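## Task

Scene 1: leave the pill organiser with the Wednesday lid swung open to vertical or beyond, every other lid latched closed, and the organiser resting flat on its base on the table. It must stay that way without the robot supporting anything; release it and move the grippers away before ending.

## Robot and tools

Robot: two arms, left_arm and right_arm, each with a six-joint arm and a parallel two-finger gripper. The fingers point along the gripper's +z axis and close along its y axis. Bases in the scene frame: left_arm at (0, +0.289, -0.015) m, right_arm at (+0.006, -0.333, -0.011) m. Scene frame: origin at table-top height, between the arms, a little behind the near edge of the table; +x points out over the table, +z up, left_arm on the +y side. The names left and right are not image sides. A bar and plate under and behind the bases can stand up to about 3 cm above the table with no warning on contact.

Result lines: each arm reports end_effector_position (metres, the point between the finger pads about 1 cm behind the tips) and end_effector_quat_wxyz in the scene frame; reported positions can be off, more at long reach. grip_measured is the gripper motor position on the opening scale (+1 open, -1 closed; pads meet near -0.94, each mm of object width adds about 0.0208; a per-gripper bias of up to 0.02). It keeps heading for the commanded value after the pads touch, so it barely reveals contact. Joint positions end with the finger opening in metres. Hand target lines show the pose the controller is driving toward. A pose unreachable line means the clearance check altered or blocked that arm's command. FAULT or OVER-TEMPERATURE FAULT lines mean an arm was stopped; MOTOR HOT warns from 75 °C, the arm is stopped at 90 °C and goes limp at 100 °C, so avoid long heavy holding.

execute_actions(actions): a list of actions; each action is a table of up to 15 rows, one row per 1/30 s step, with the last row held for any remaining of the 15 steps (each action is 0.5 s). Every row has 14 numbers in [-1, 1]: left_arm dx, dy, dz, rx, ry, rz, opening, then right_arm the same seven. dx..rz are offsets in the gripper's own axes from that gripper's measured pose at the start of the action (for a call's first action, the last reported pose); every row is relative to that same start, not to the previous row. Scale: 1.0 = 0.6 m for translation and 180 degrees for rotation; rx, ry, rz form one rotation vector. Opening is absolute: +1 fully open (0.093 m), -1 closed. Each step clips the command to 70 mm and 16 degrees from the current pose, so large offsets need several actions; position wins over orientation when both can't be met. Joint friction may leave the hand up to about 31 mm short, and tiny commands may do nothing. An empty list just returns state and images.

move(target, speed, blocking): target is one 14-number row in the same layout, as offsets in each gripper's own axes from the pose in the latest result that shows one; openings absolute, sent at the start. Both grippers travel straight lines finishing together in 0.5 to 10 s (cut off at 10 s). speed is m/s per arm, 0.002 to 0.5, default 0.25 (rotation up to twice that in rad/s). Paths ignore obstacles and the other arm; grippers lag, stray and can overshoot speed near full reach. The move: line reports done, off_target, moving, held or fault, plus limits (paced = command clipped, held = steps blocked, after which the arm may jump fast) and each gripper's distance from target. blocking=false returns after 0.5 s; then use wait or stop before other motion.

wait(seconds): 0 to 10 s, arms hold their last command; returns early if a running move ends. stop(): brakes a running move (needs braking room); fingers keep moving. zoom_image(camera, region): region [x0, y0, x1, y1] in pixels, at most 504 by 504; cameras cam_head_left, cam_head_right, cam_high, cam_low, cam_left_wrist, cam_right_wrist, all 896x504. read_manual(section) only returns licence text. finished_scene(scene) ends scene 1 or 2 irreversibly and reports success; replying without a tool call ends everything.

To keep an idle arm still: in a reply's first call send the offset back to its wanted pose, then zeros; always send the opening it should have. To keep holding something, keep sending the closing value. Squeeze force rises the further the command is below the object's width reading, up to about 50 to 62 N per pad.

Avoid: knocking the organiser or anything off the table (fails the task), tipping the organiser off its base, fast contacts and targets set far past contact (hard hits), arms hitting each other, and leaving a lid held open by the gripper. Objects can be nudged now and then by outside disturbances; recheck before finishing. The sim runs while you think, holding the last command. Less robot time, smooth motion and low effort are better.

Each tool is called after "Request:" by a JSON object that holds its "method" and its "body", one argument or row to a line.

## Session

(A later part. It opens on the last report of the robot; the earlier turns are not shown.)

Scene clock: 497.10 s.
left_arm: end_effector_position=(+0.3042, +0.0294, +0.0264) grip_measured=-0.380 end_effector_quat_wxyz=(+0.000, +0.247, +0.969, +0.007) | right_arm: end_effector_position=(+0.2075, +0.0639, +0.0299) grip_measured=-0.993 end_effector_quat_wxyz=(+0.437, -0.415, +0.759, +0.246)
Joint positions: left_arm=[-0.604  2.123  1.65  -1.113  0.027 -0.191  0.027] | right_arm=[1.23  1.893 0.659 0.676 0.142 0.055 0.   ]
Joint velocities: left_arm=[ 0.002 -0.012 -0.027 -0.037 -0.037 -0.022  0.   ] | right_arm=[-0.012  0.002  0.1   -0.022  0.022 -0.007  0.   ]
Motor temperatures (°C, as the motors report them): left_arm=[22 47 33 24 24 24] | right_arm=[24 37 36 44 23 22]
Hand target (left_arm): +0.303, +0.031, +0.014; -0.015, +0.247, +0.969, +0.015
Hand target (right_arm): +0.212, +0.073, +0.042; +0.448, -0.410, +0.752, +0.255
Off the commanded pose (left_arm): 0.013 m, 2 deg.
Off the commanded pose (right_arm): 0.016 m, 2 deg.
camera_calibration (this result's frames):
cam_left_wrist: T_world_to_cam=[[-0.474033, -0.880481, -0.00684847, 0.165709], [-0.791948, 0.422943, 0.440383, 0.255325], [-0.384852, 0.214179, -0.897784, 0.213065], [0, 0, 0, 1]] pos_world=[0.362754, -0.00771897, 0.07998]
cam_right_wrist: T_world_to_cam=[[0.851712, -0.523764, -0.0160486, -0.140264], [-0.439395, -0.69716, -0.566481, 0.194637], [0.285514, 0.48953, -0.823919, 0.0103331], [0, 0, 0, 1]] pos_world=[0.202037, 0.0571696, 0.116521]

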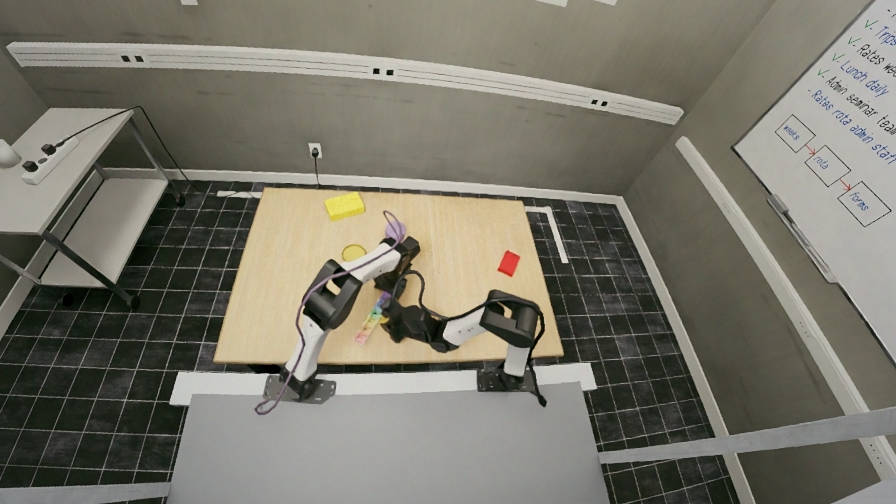

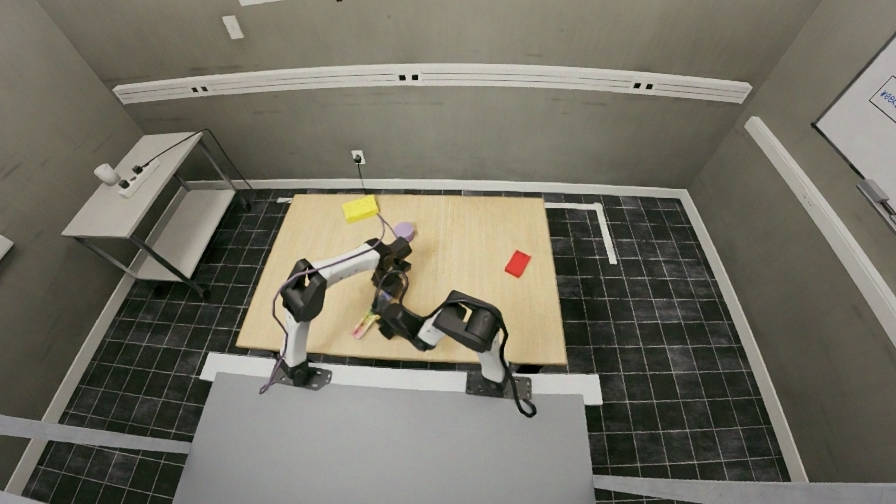

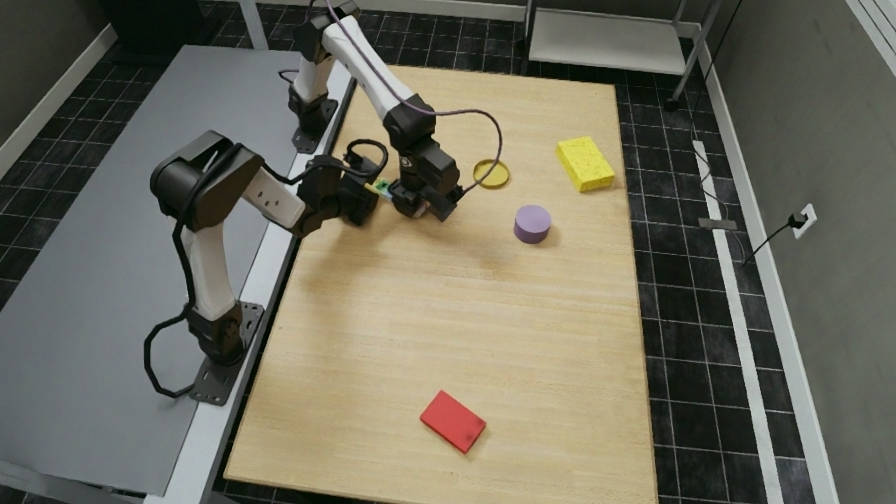

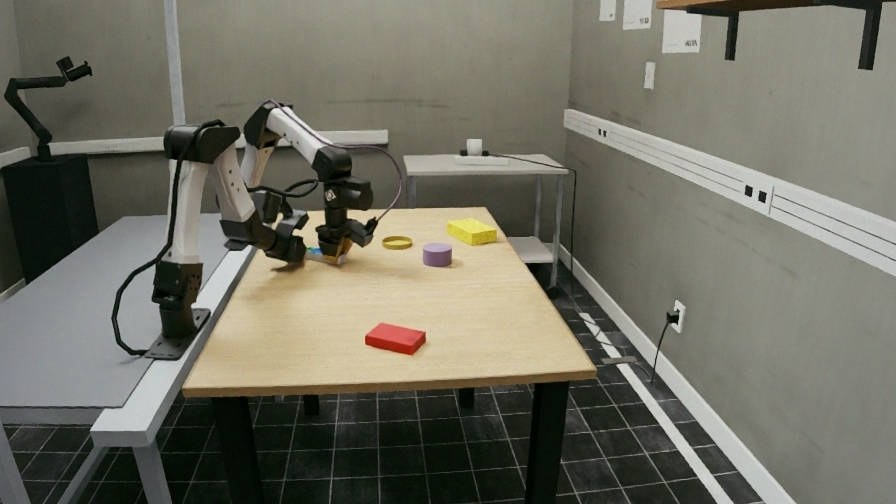

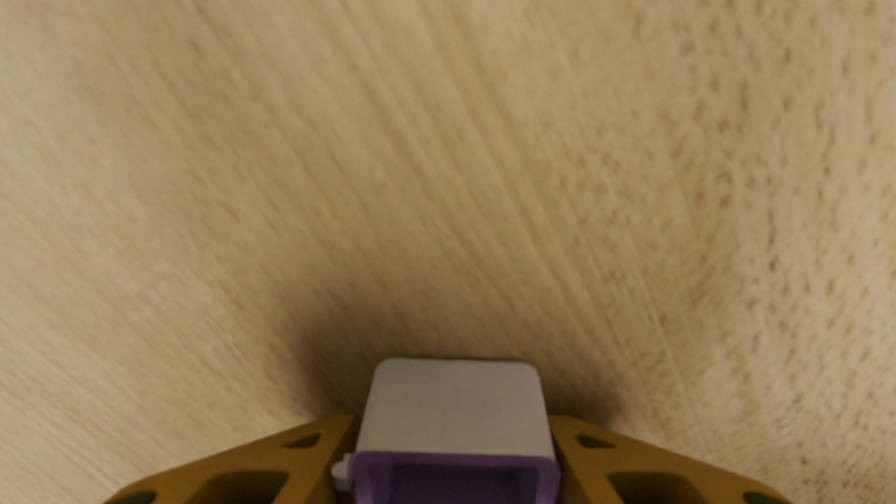

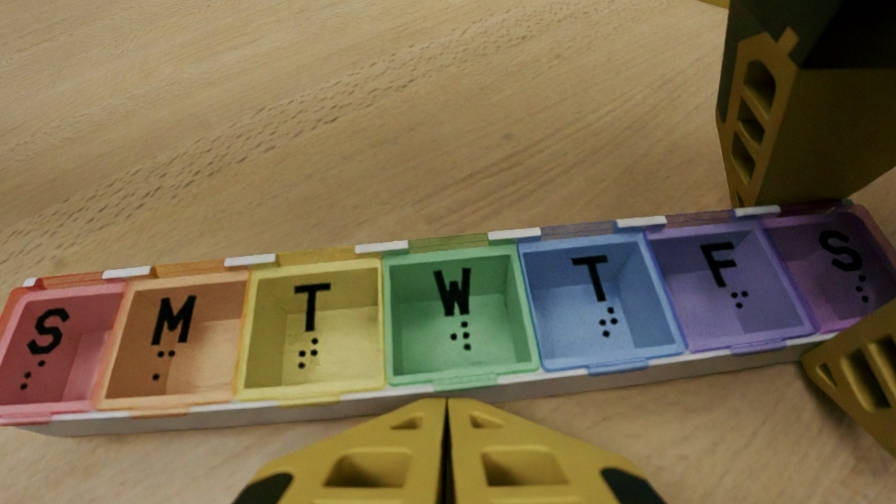

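Request:
{"method": "execute_actions", "body": {
  "actions": []
}}

Request:
{"method": "zoom_image", "body": {
  "camera": "cam_right_wrist",
  "region": [370, 340, 550, 440]
}}

Scene clock: 498.17 s.
left_arm: end_effector_position=(+0.3042, +0.0295, +0.0264) grip_measured=-0.380 end_effector_quat_wxyz=(+0.000, +0.247, +0.969, +0.008) | right_arm: end_effector_position=(+0.2080, +0.0649, +0.0309) grip_measured=-0.993 end_effector_quat_wxyz=(+0.437, -0.415, +0.759, +0.247)
Joint positions: left_arm=[-0.604  2.123  1.65  -1.113  0.026 -0.19   0.027] | right_arm=[1.23  1.893 0.663 0.673 0.142 0.055 0.   ]
Joint velocities: left_arm=[ 0.002 -0.012 -0.007  0.022 -0.022 -0.022  0.001] | right_arm=[ 0.017  0.002  0.022 -0.022  0.037 -0.022  0.   ]
Motor temperatures (°C, as the motors report them): left_arm=[22 47 33 24 24 24] | right_arm=[24 37 36 44 23 22]
Hand target (left_arm): +0.303, +0.031, +0.014; -0.015, +0.246, +0.969, +0.015
Hand target (right_arm): +0.212, +0.073, +0.042; +0.448, -0.410, +0.752, +0.255
Off the commanded pose (left_arm): 0.013 m, 2 deg.
Off the commanded pose (right_arm): 0.014 m, 2 deg.
camera_calibration (this result's frames):
cam_left_wrist: T_world_to_cam=[[-0.474705, -0.880116, -0.00722035, 0.165975], [-0.791727, 0.423418, 0.440325, 0.255256], [-0.38448, 0.214741, -0.897809, 0.212941], [0, 0, 0, 1]] pos_world=[0.362754, -0.00773019, 0.0799834]
cam_right_wrist: T_world_to_cam=[[0.851695, -0.523785, -0.0162593, -0.140114], [-0.439084, -0.696345, -0.567723, 0.196037], [0.286043, 0.490666, -0.823059, 0.0102999], [0, 0, 0, 1]] pos_world=[0.202465, 0.0580658, 0.117494]

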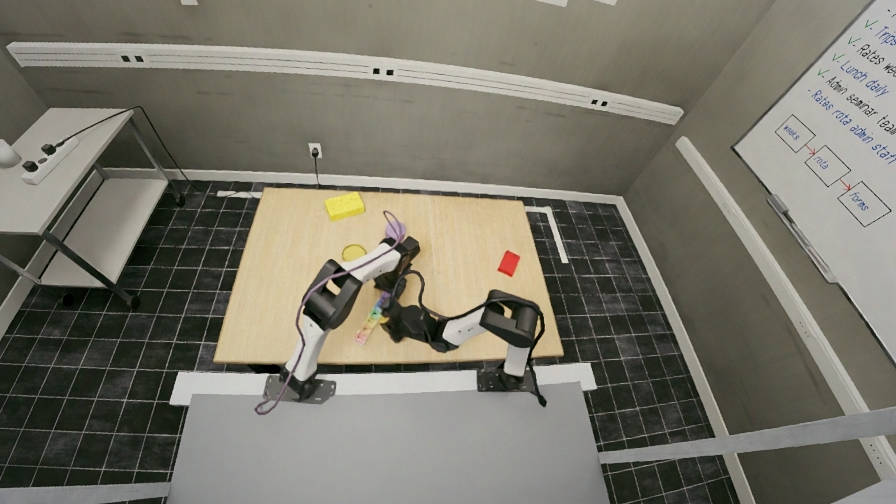

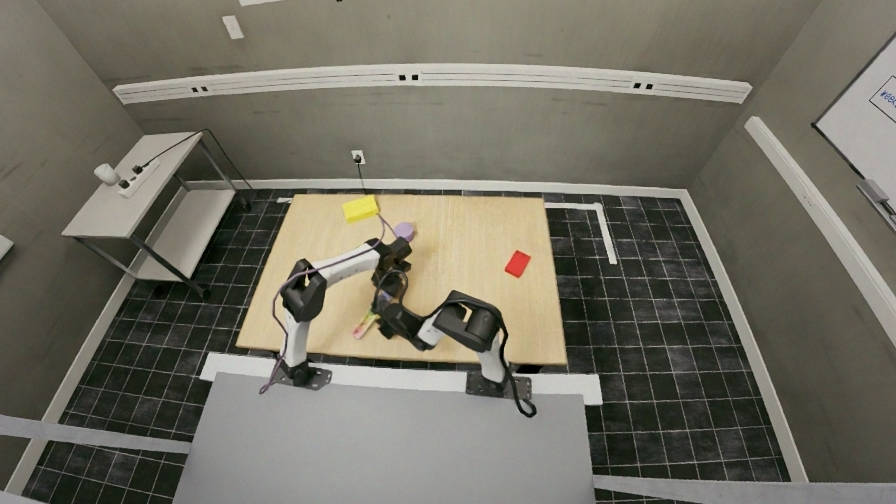

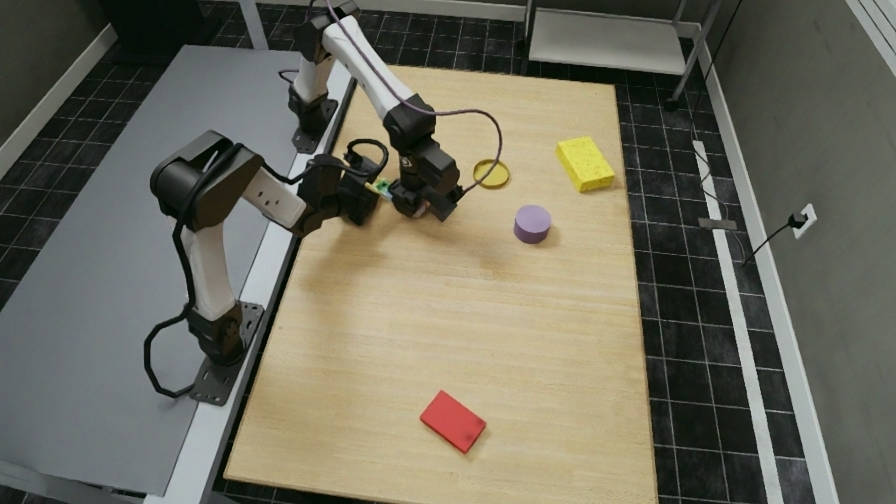

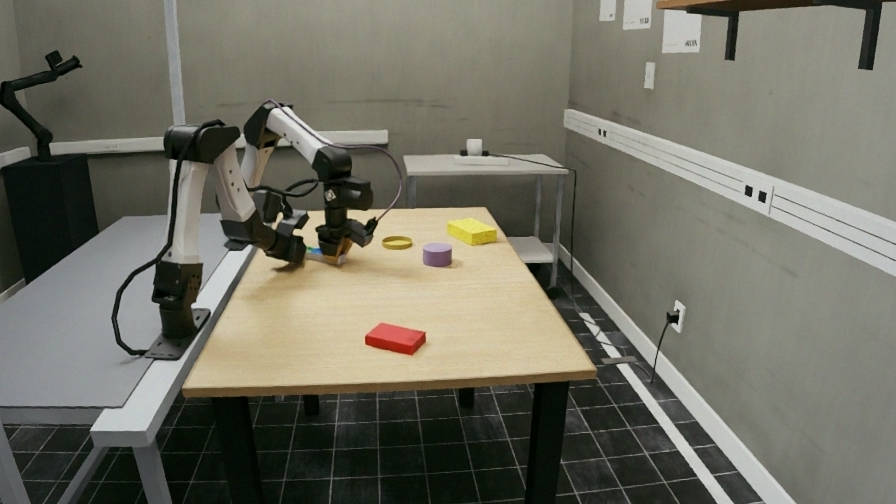

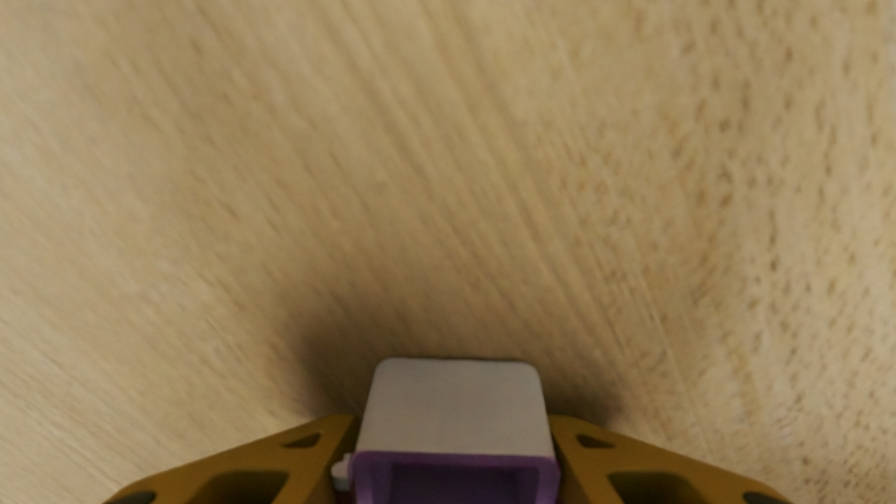

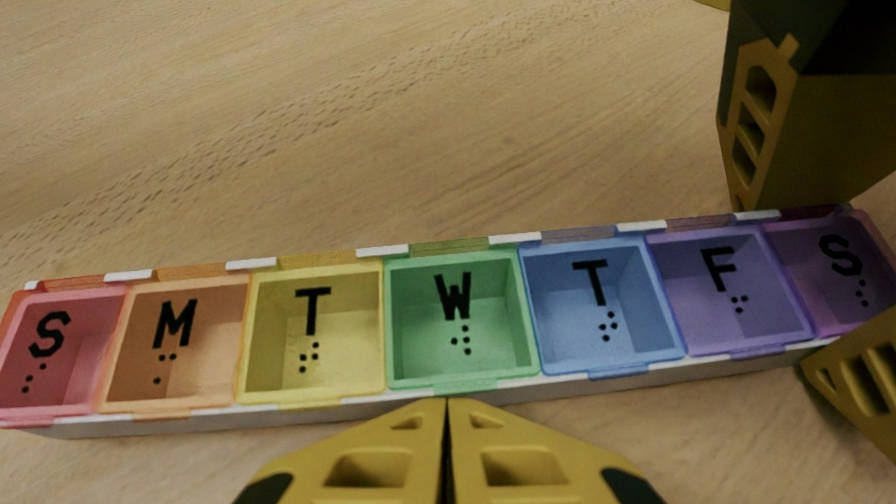

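Region (370, 340, 550, 440) of cam_right_wrist's 896x504 image, scaled by 2.800, with more detail than that image has.

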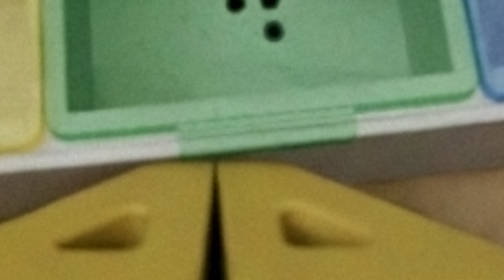

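Request:
{"method": "execute_actions", "body": {
  "actions": [
    [[0.004,0.0009,0.0222,-0.0024,0.0109,0,-0.4, -0.0212,0.0022,0.0036,-0.0008,-0.0101,0.0013,-1],[0.004,0.0009,0.0222,-0.0024,0.0109,0,-0.4, -0.0252,0.0025,0.0036,-0.0011,-0.0132,0.0017,-1],[0.004,0.0009,0.0222,-0.0024,0.0109,0,-0.4, -0.0292,0.0029,0.0036,-0.0014,-0.0164,0.0021,-1],[0.004,0.0009,0.0222,-0.0024,0.0109,0,-0.4, -0.0386,0.0034,0.0014,-0.0018,-0.0220,0.0028,-1],[0.004,0.0009,0.0222,-0.0024,0.0109,0,-0.4, -0.0467,0.0038,-0.0001,-0.0022,-0.0271,0.0034,-1],[0.004,0.0009,0.0222,-0.0024,0.0109,0,-0.4, -0.0542,0.0043,-0.0014,-0.0026,-0.0318,0.0040,-1],[0.004,0.0009,0.0222,-0.0024,0.0109,0,-0.4, -0.0562,0.0044,-0.0022,-0.0027,-0.0327,0.0041,-1],[0.004,0.0009,0.0222,-0.0024,0.0109,0,-0.4, -0.0582,0.0044,-0.0030,-0.0028,-0.0337,0.0043,-1],[0.004,0.0009,0.0222,-0.0024,0.0109,0,-0.4, -0.0603,0.0045,-0.0037,-0.0029,-0.0346,0.0044,-1],[0.004,0.0009,0.0222,-0.0024,0.0109,0,-0.4, -0.0616,0.0046,-0.0043,-0.0029,-0.0353,0.0045,-1],[0.004,0.0009,0.0222,-0.0024,0.0109,0,-0.4, -0.0630,0.0046,-0.0048,-0.0030,-0.0359,0.0045,-1],[0.004,0.0009,0.0222,-0.0024,0.0109,0,-0.4, -0.0644,0.0046,-0.0053,-0.0030,-0.0365,0.0046,-1],[0.004,0.0009,0.0222,-0.0024,0.0109,0,-0.4, -0.0657,0.0047,-0.0058,-0.0031,-0.0371,0.0047,-1],[0.004,0.0009,0.0222,-0.0024,0.0109,0,-0.4, -0.0664,0.0047,-0.0061,-0.0031,-0.0375,0.0047,-1],[0.004,0.0009,0.0222,-0.0024,0.0109,0,-0.4, -0.0671,0.0047,-0.0063,-0.0031,-0.0378,0.0048,-1]]
  ]
}}

Scene clock: 518.27 s.
left_arm: end_effector_position=(+0.3043, +0.0296, +0.0264) grip_measured=-0.380 end_effector_quat_wxyz=(+0.001, +0.249, +0.969, +0.008) | right_arm: end_effector_position=(+0.2085, +0.0657, +0.0347) grip_measured=-0.993 end_effector_quat_wxyz=(+0.441, -0.413, +0.757, +0.249)
Joint positions: left_arm=[-0.604  2.123  1.65  -1.113  0.025 -0.187  0.027] | right_arm=[1.23  1.886 0.663 0.676 0.142 0.055 0.   ]
Joint velocities: left_arm=[ 0.017 -0.012  0.002 -0.022  0.022  0.051  0.001] | right_arm=[-0.017 -0.012 -0.002  0.022 -0.022  0.007  0.   ]
Motor temperatures (°C, as the motors report them): left_arm=[22 47 33 24 24 24] | right_arm=[24 39 37 45 23 22]
Hand target (left_arm): +0.302, +0.032, +0.013; -0.015, +0.247, +0.969, +0.015
Hand target (right_arm): +0.215, +0.079, +0.068; +0.478, -0.396, +0.734, +0.277
Off the commanded pose (left_arm): 0.014 m, 2 deg.
Off the commanded pose (right_arm): 0.037 m, 6 deg.
camera_calibration (this result's frames):
cam_left_wrist: T_world_to_cam=[[-0.477388, -0.878653, -0.00833446, 0.166967], [-0.790729, 0.425443, 0.440166, 0.25493], [-0.383208, 0.216721, -0.897878, 0.212515], [0, 0, 0, 1]] pos_world=[0.362726, -0.00780849, 0.0799926]
cam_right_wrist: T_world_to_cam=[[0.85158, -0.523924, -0.0177356, -0.139965], [-0.436883, -0.690594, -0.57638, 0.198402], [0.289731, 0.498582, -0.81699, 0.0113532], [0, 0, 0, 1]] pos_world=[0.202581, 0.0580233, 0.121148]

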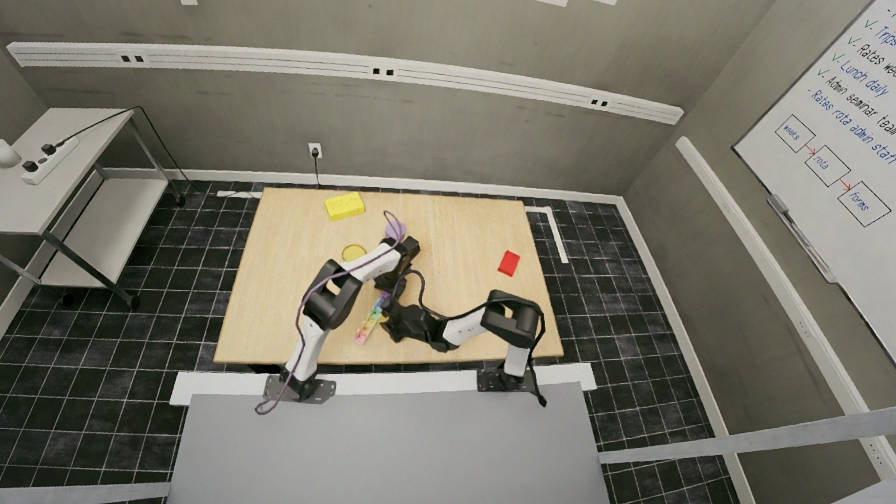

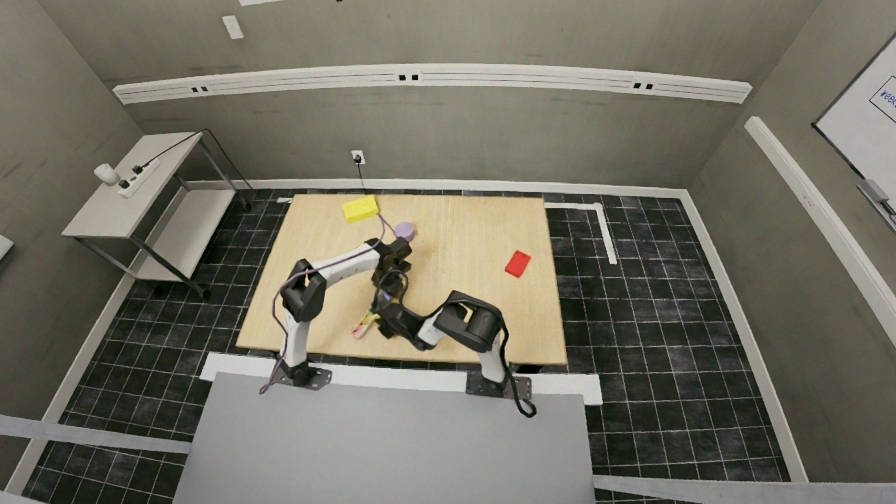

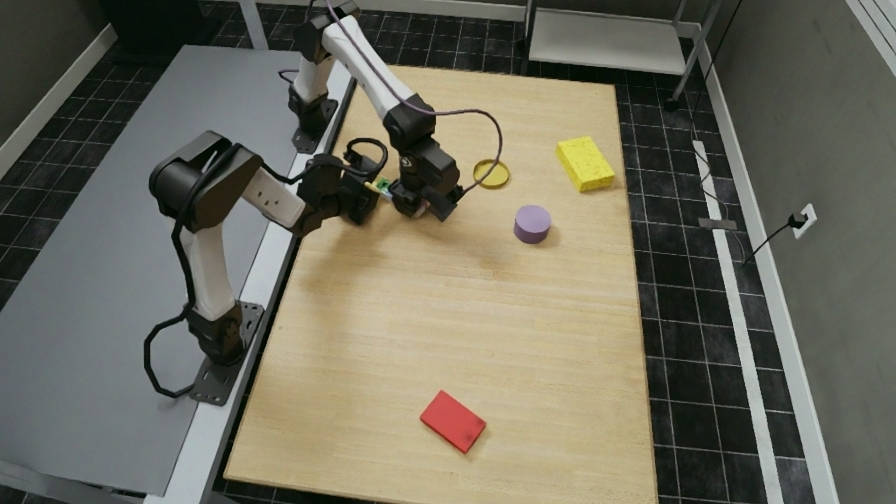

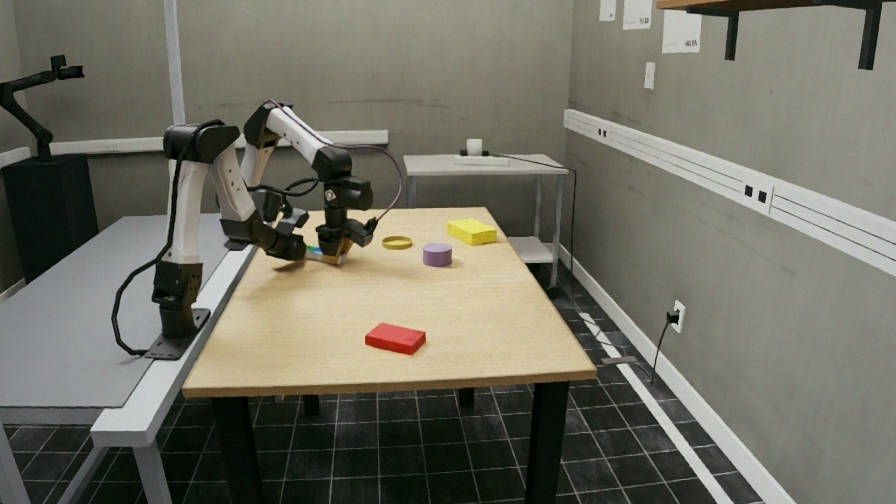

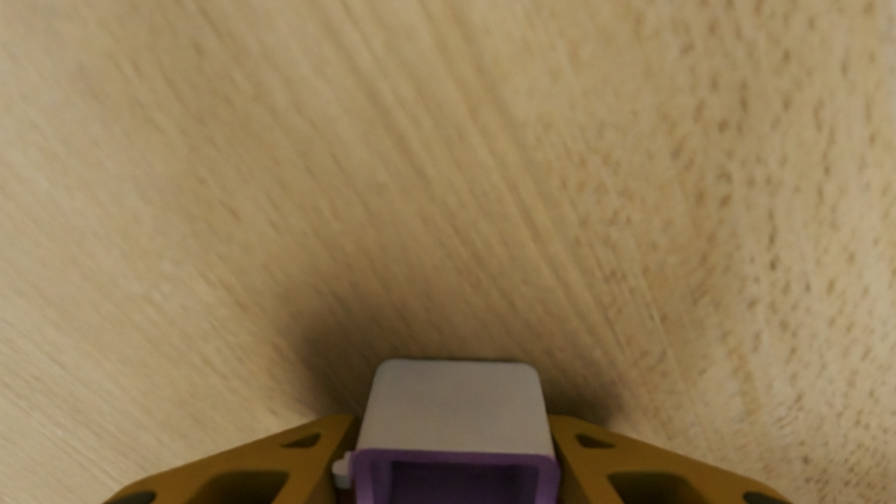

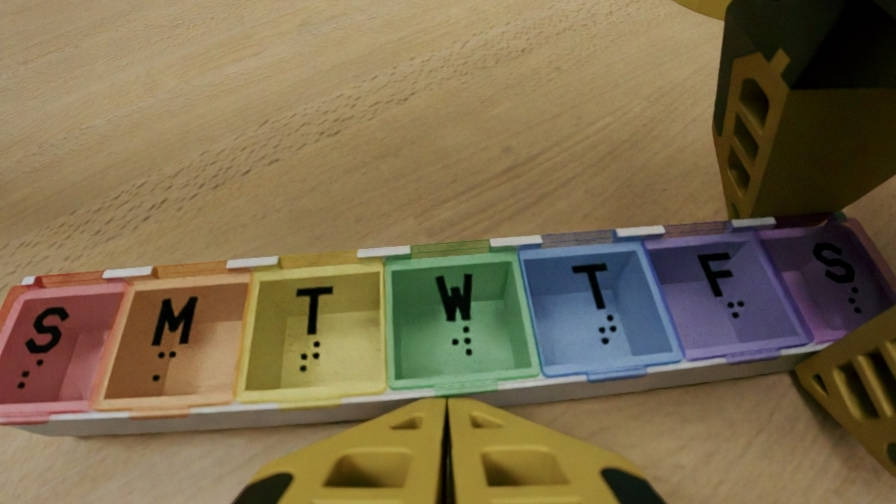

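Request:
{"method": "execute_actions", "body": {
  "actions": []
}}

Request:
{"method": "zoom_image", "body": {
  "camera": "cam_right_wrist",
  "region": [370, 340, 550, 440]
}}

Scene clock: 519.97 s.
left_arm: end_effector_position=(+0.3044, +0.0297, +0.0264) grip_measured=-0.380 end_effector_quat_wxyz=(+0.001, +0.249, +0.968, +0.008) | right_arm: end_effector_position=(+0.2085, +0.0657, +0.0348) grip_measured=-0.993 end_effector_quat_wxyz=(+0.441, -0.413, +0.757, +0.249)
Joint positions: left_arm=[-0.604  2.123  1.65  -1.113  0.025 -0.186  0.027] | right_arm=[1.23  1.885 0.663 0.676 0.142 0.055 0.   ]
Joint velocities: left_arm=[-0.012 -0.007  0.002 -0.066  0.022 -0.066  0.   ] | right_arm=[-0.002 -0.002  0.007 -0.007  0.007 -0.022  0.   ]
Motor temperatures (°C, as the motors report them): left_arm=[22 47 33 24 24 24] | right_arm=[24 39 37 45 23 22]
Hand target (left_arm): +0.302, +0.032, +0.013; -0.015, +0.247, +0.969, +0.015
Hand target (right_arm): +0.215, +0.079, +0.068; +0.478, -0.396, +0.734, +0.277
Off the commanded pose (left_arm): 0.014 m, 2 deg.
Off the commanded pose (right_arm): 0.037 m, 6 deg.
camera_calibration (this result's frames):
cam_left_wrist: T_world_to_cam=[[-0.478394, -0.878102, -0.00870574, 0.167329], [-0.79034, 0.426217, 0.440117, 0.2548], [-0.382757, 0.217429, -0.897898, 0.212363], [0, 0, 0, 1]] pos_world=[0.362712, -0.00784198, 0.0799955]
cam_right_wrist: T_world_to_cam=[[0.851576, -0.523929, -0.0177883, -0.139961], [-0.436804, -0.690387, -0.576688, 0.198499], [0.289863, 0.498863, -0.816771, 0.0114186], [0, 0, 0, 1]] pos_world=[0.202583, 0.0580146, 0.121308]

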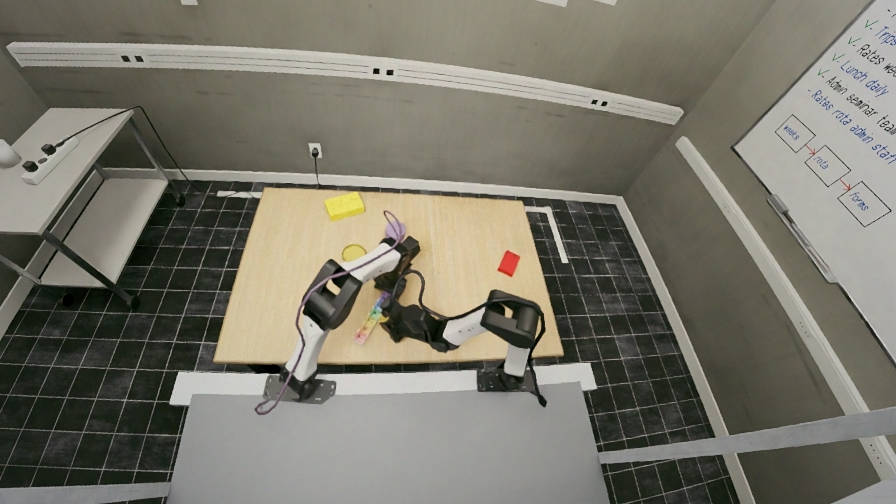

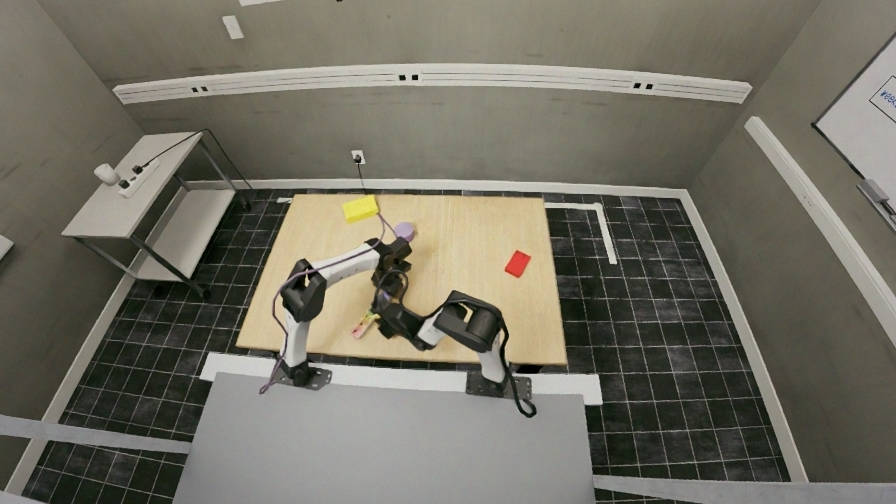

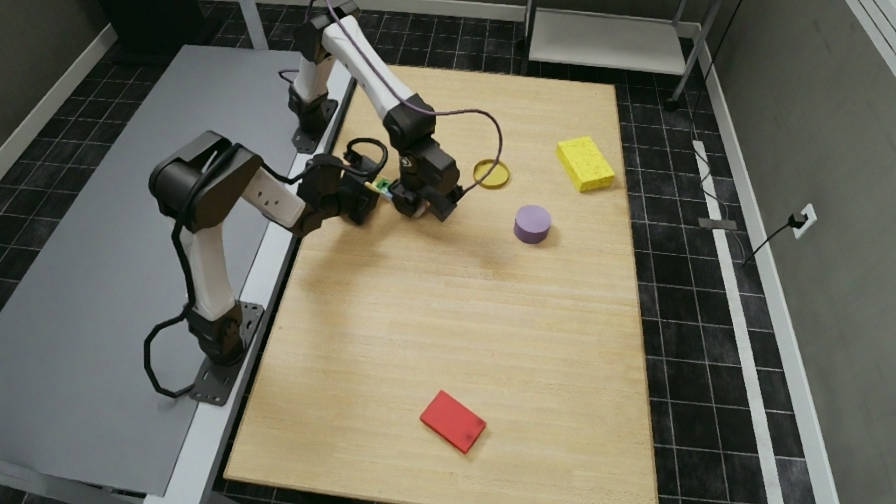

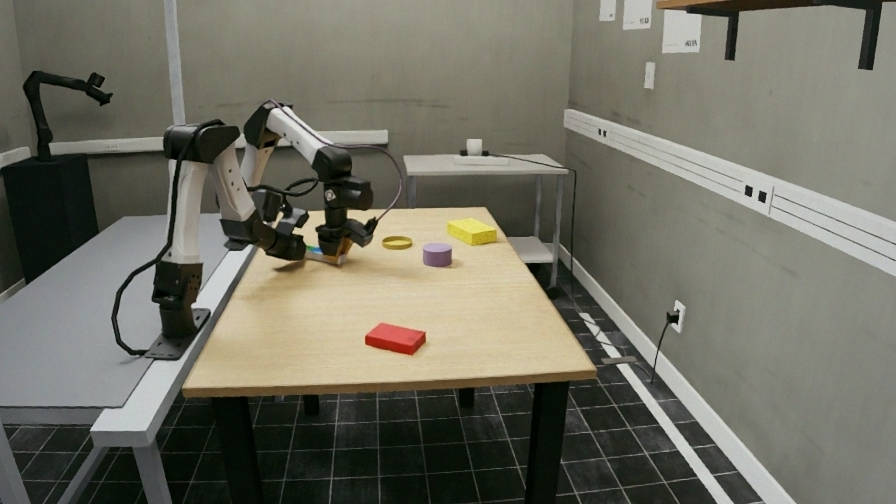

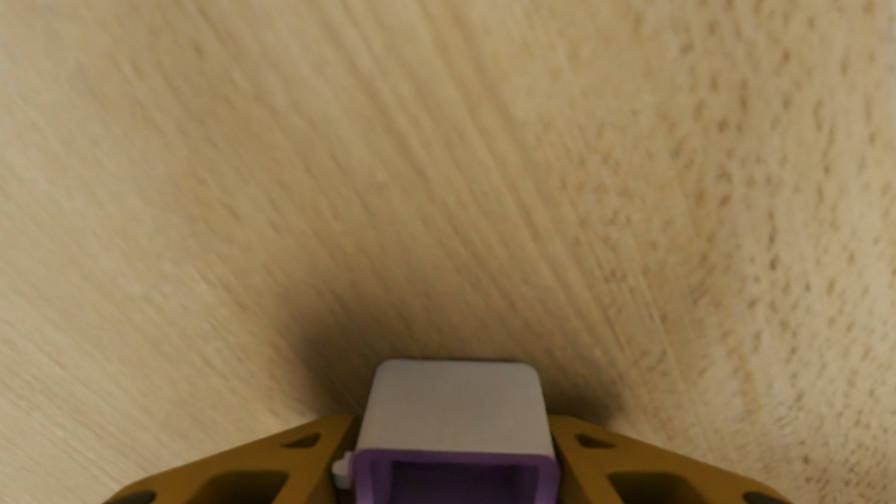

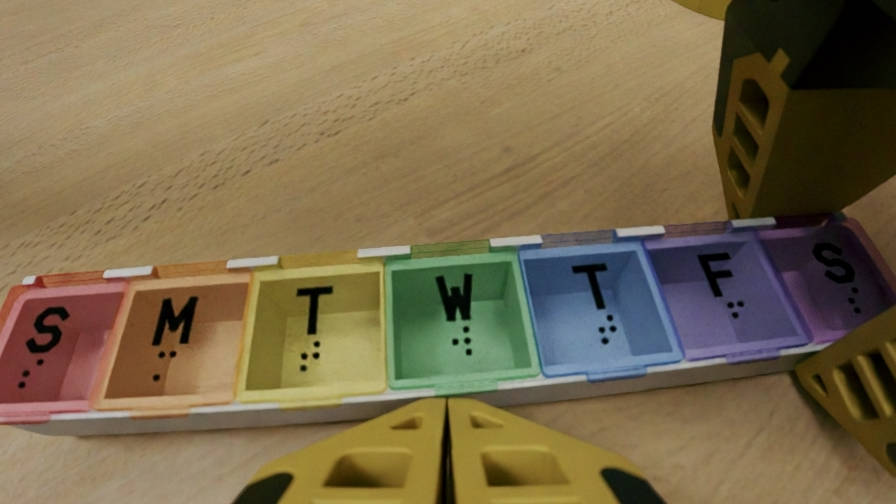

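Region (370, 340, 550, 440) of cam_right_wrist's 896x504 image, scaled by 2.800, with more detail than that image has.

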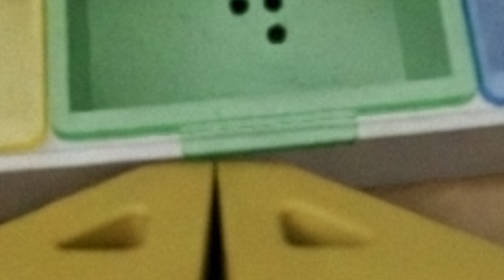

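Request:
{"method": "execute_actions", "body": {
  "actions": [
    [[0.004,0.0009,0.0222,-0.0024,0.0109,0,-0.42, -0.0589,0.0043,-0.0046,-0.0028,-0.0337,0.0043,-1],[0.004,0.0009,0.0222,-0.0024,0.0109,0.0004,-0.42, -0.0589,0.0043,-0.0046,-0.0028,-0.0337,0.0043,-1],[0.004,0.0009,0.0222,-0.0024,0.0109,0.0008,-0.42, -0.0589,0.0043,-0.0046,-0.0028,-0.0337,0.0043,-1],[0.004,0.0009,0.0222,-0.0024,0.0109,0.0012,-0.42, -0.0589,0.0043,-0.0046,-0.0028,-0.0337,0.0043,-1],[0.004,0.0009,0.0222,-0.0024,0.0109,0.0016,-0.42, -0.0589,0.0043,-0.0046,-0.0028,-0.0337,0.0043,-1],[0.004,0.0009,0.0222,-0.0024,0.0109,0.0020,-0.42, -0.0589,0.0043,-0.0046,-0.0028,-0.0337,0.0043,-1],[0.004,0.0009,0.0222,-0.0024,0.0109,0.0024,-0.42, -0.0589,0.0043,-0.0046,-0.0028,-0.0337,0.0043,-1],[0.004,0.0009,0.0222,-0.0024,0.0109,0.0028,-0.42, -0.0589,0.0043,-0.0046,-0.0028,-0.0337,0.0043,-1],[0.004,0.0009,0.0222,-0.0024,0.0109,0.0032,-0.42, -0.0589,0.0043,-0.0046,-0.0028,-0.0337,0.0043,-1],[0.004,0.0009,0.0222,-0.0024,0.0109,0.0036,-0.42, -0.0589,0.0043,-0.0046,-0.0028,-0.0337,0.0043,-1],[0.004,0.0009,0.0222,-0.0024,0.0109,0.0040,-0.42, -0.0589,0.0043,-0.0046,-0.0028,-0.0337,0.0043,-1]]
  ]
}}

Scene clock: 531.10 s.
left_arm: end_effector_position=(+0.3044, +0.0297, +0.0264) grip_measured=-0.380 end_effector_quat_wxyz=(+0.001, +0.251, +0.968, +0.008) | right_arm: end_effector_position=(+0.2108, +0.0699, +0.0489) grip_measured=-0.993 end_effector_quat_wxyz=(+0.458, -0.405, +0.747, +0.262)
Joint positions: left_arm=[-0.604  2.123  1.65  -1.113  0.025 -0.182  0.027] | right_arm=[1.23  1.869 0.663 0.71  0.142 0.055 0.   ]
Joint velocities: left_arm=[-0.002  0.002  0.002  0.007  0.022 -0.037 -0.001] | right_arm=[-0.002  0.012 -0.012  0.066 -0.022 -0.022  0.   ]
Motor temperatures (°C, as the motors report them): left_arm=[22 47 33 24 24 24] | right_arm=[24 41 38 47 23 22]
Hand target (left_arm): +0.303, +0.032, +0.013; -0.015, +0.255, +0.967, +0.016
Hand target (right_arm): +0.215, +0.079, +0.067; +0.477, -0.396, +0.734, +0.277
Off the commanded pose (left_arm): 0.014 m, 2 deg.
Off the commanded pose (right_arm): 0.021 m, 3 deg.
camera_calibration (this result's frames):
cam_left_wrist: T_world_to_cam=[[-0.481405, -0.876451, -0.00907084, 0.16827], [-0.788954, 0.428791, 0.440102, 0.254313], [-0.381838, 0.219024, -0.897902, 0.212042], [0, 0, 0, 1]] pos_world=[0.362613, -0.00800944, 0.0799957]
cam_right_wrist: T_world_to_cam=[[0.851125, -0.524384, -0.0246631, -0.139062], [-0.426074, -0.662587, -0.615987, 0.208213], [0.306672, 0.53479, -0.78737, 0.0126847], [0, 0, 0, 1]] pos_world=[0.203183, 0.0582539, 0.134814]

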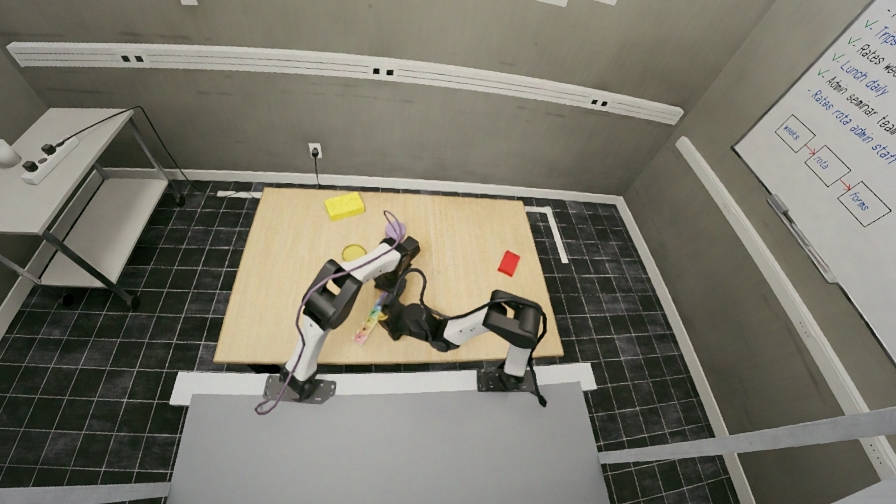

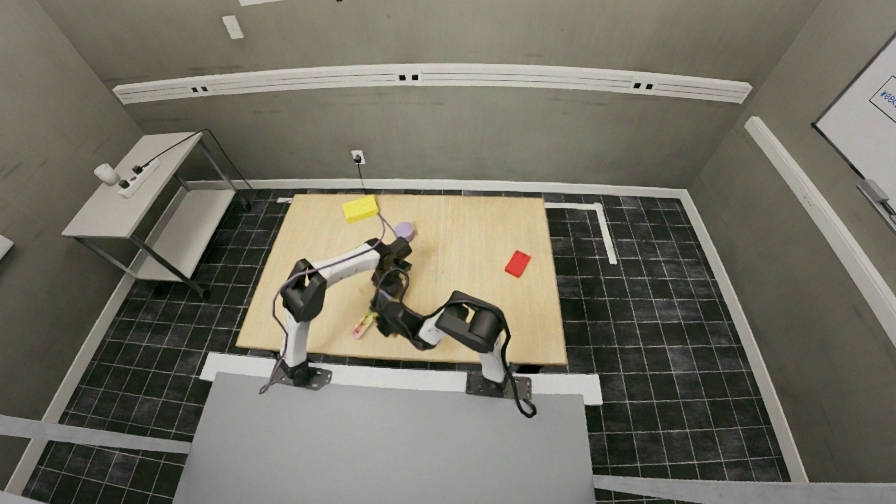

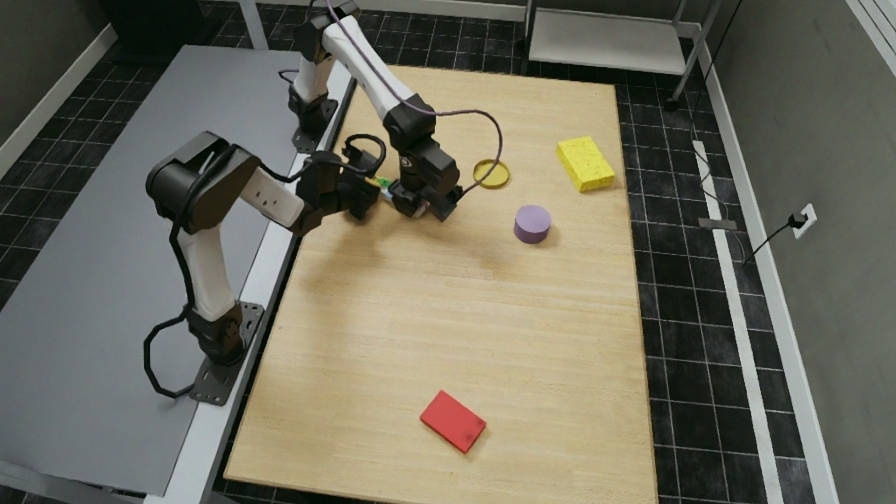

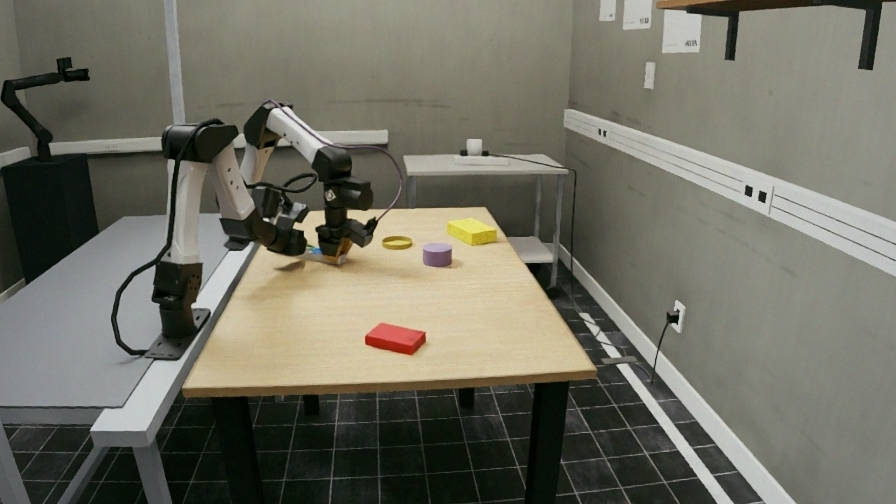

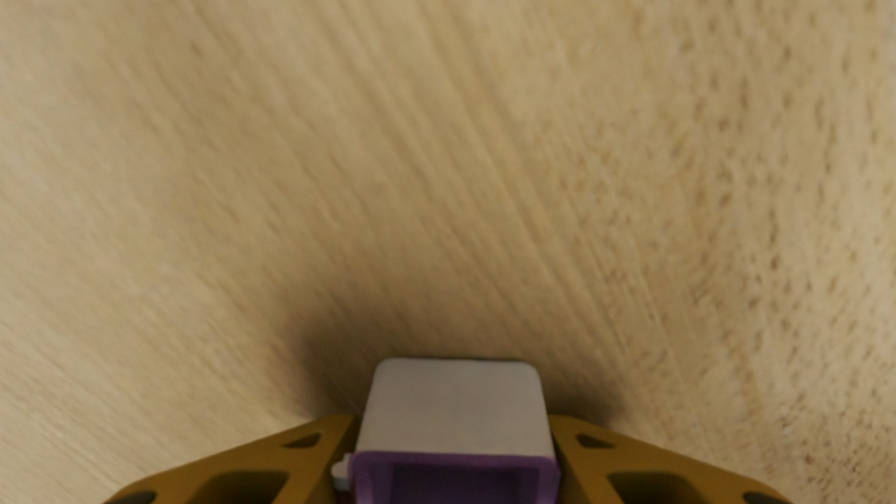

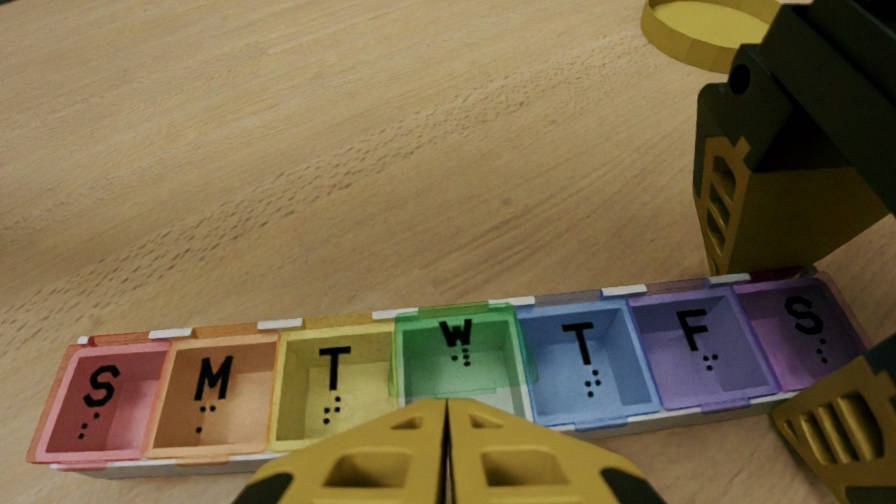

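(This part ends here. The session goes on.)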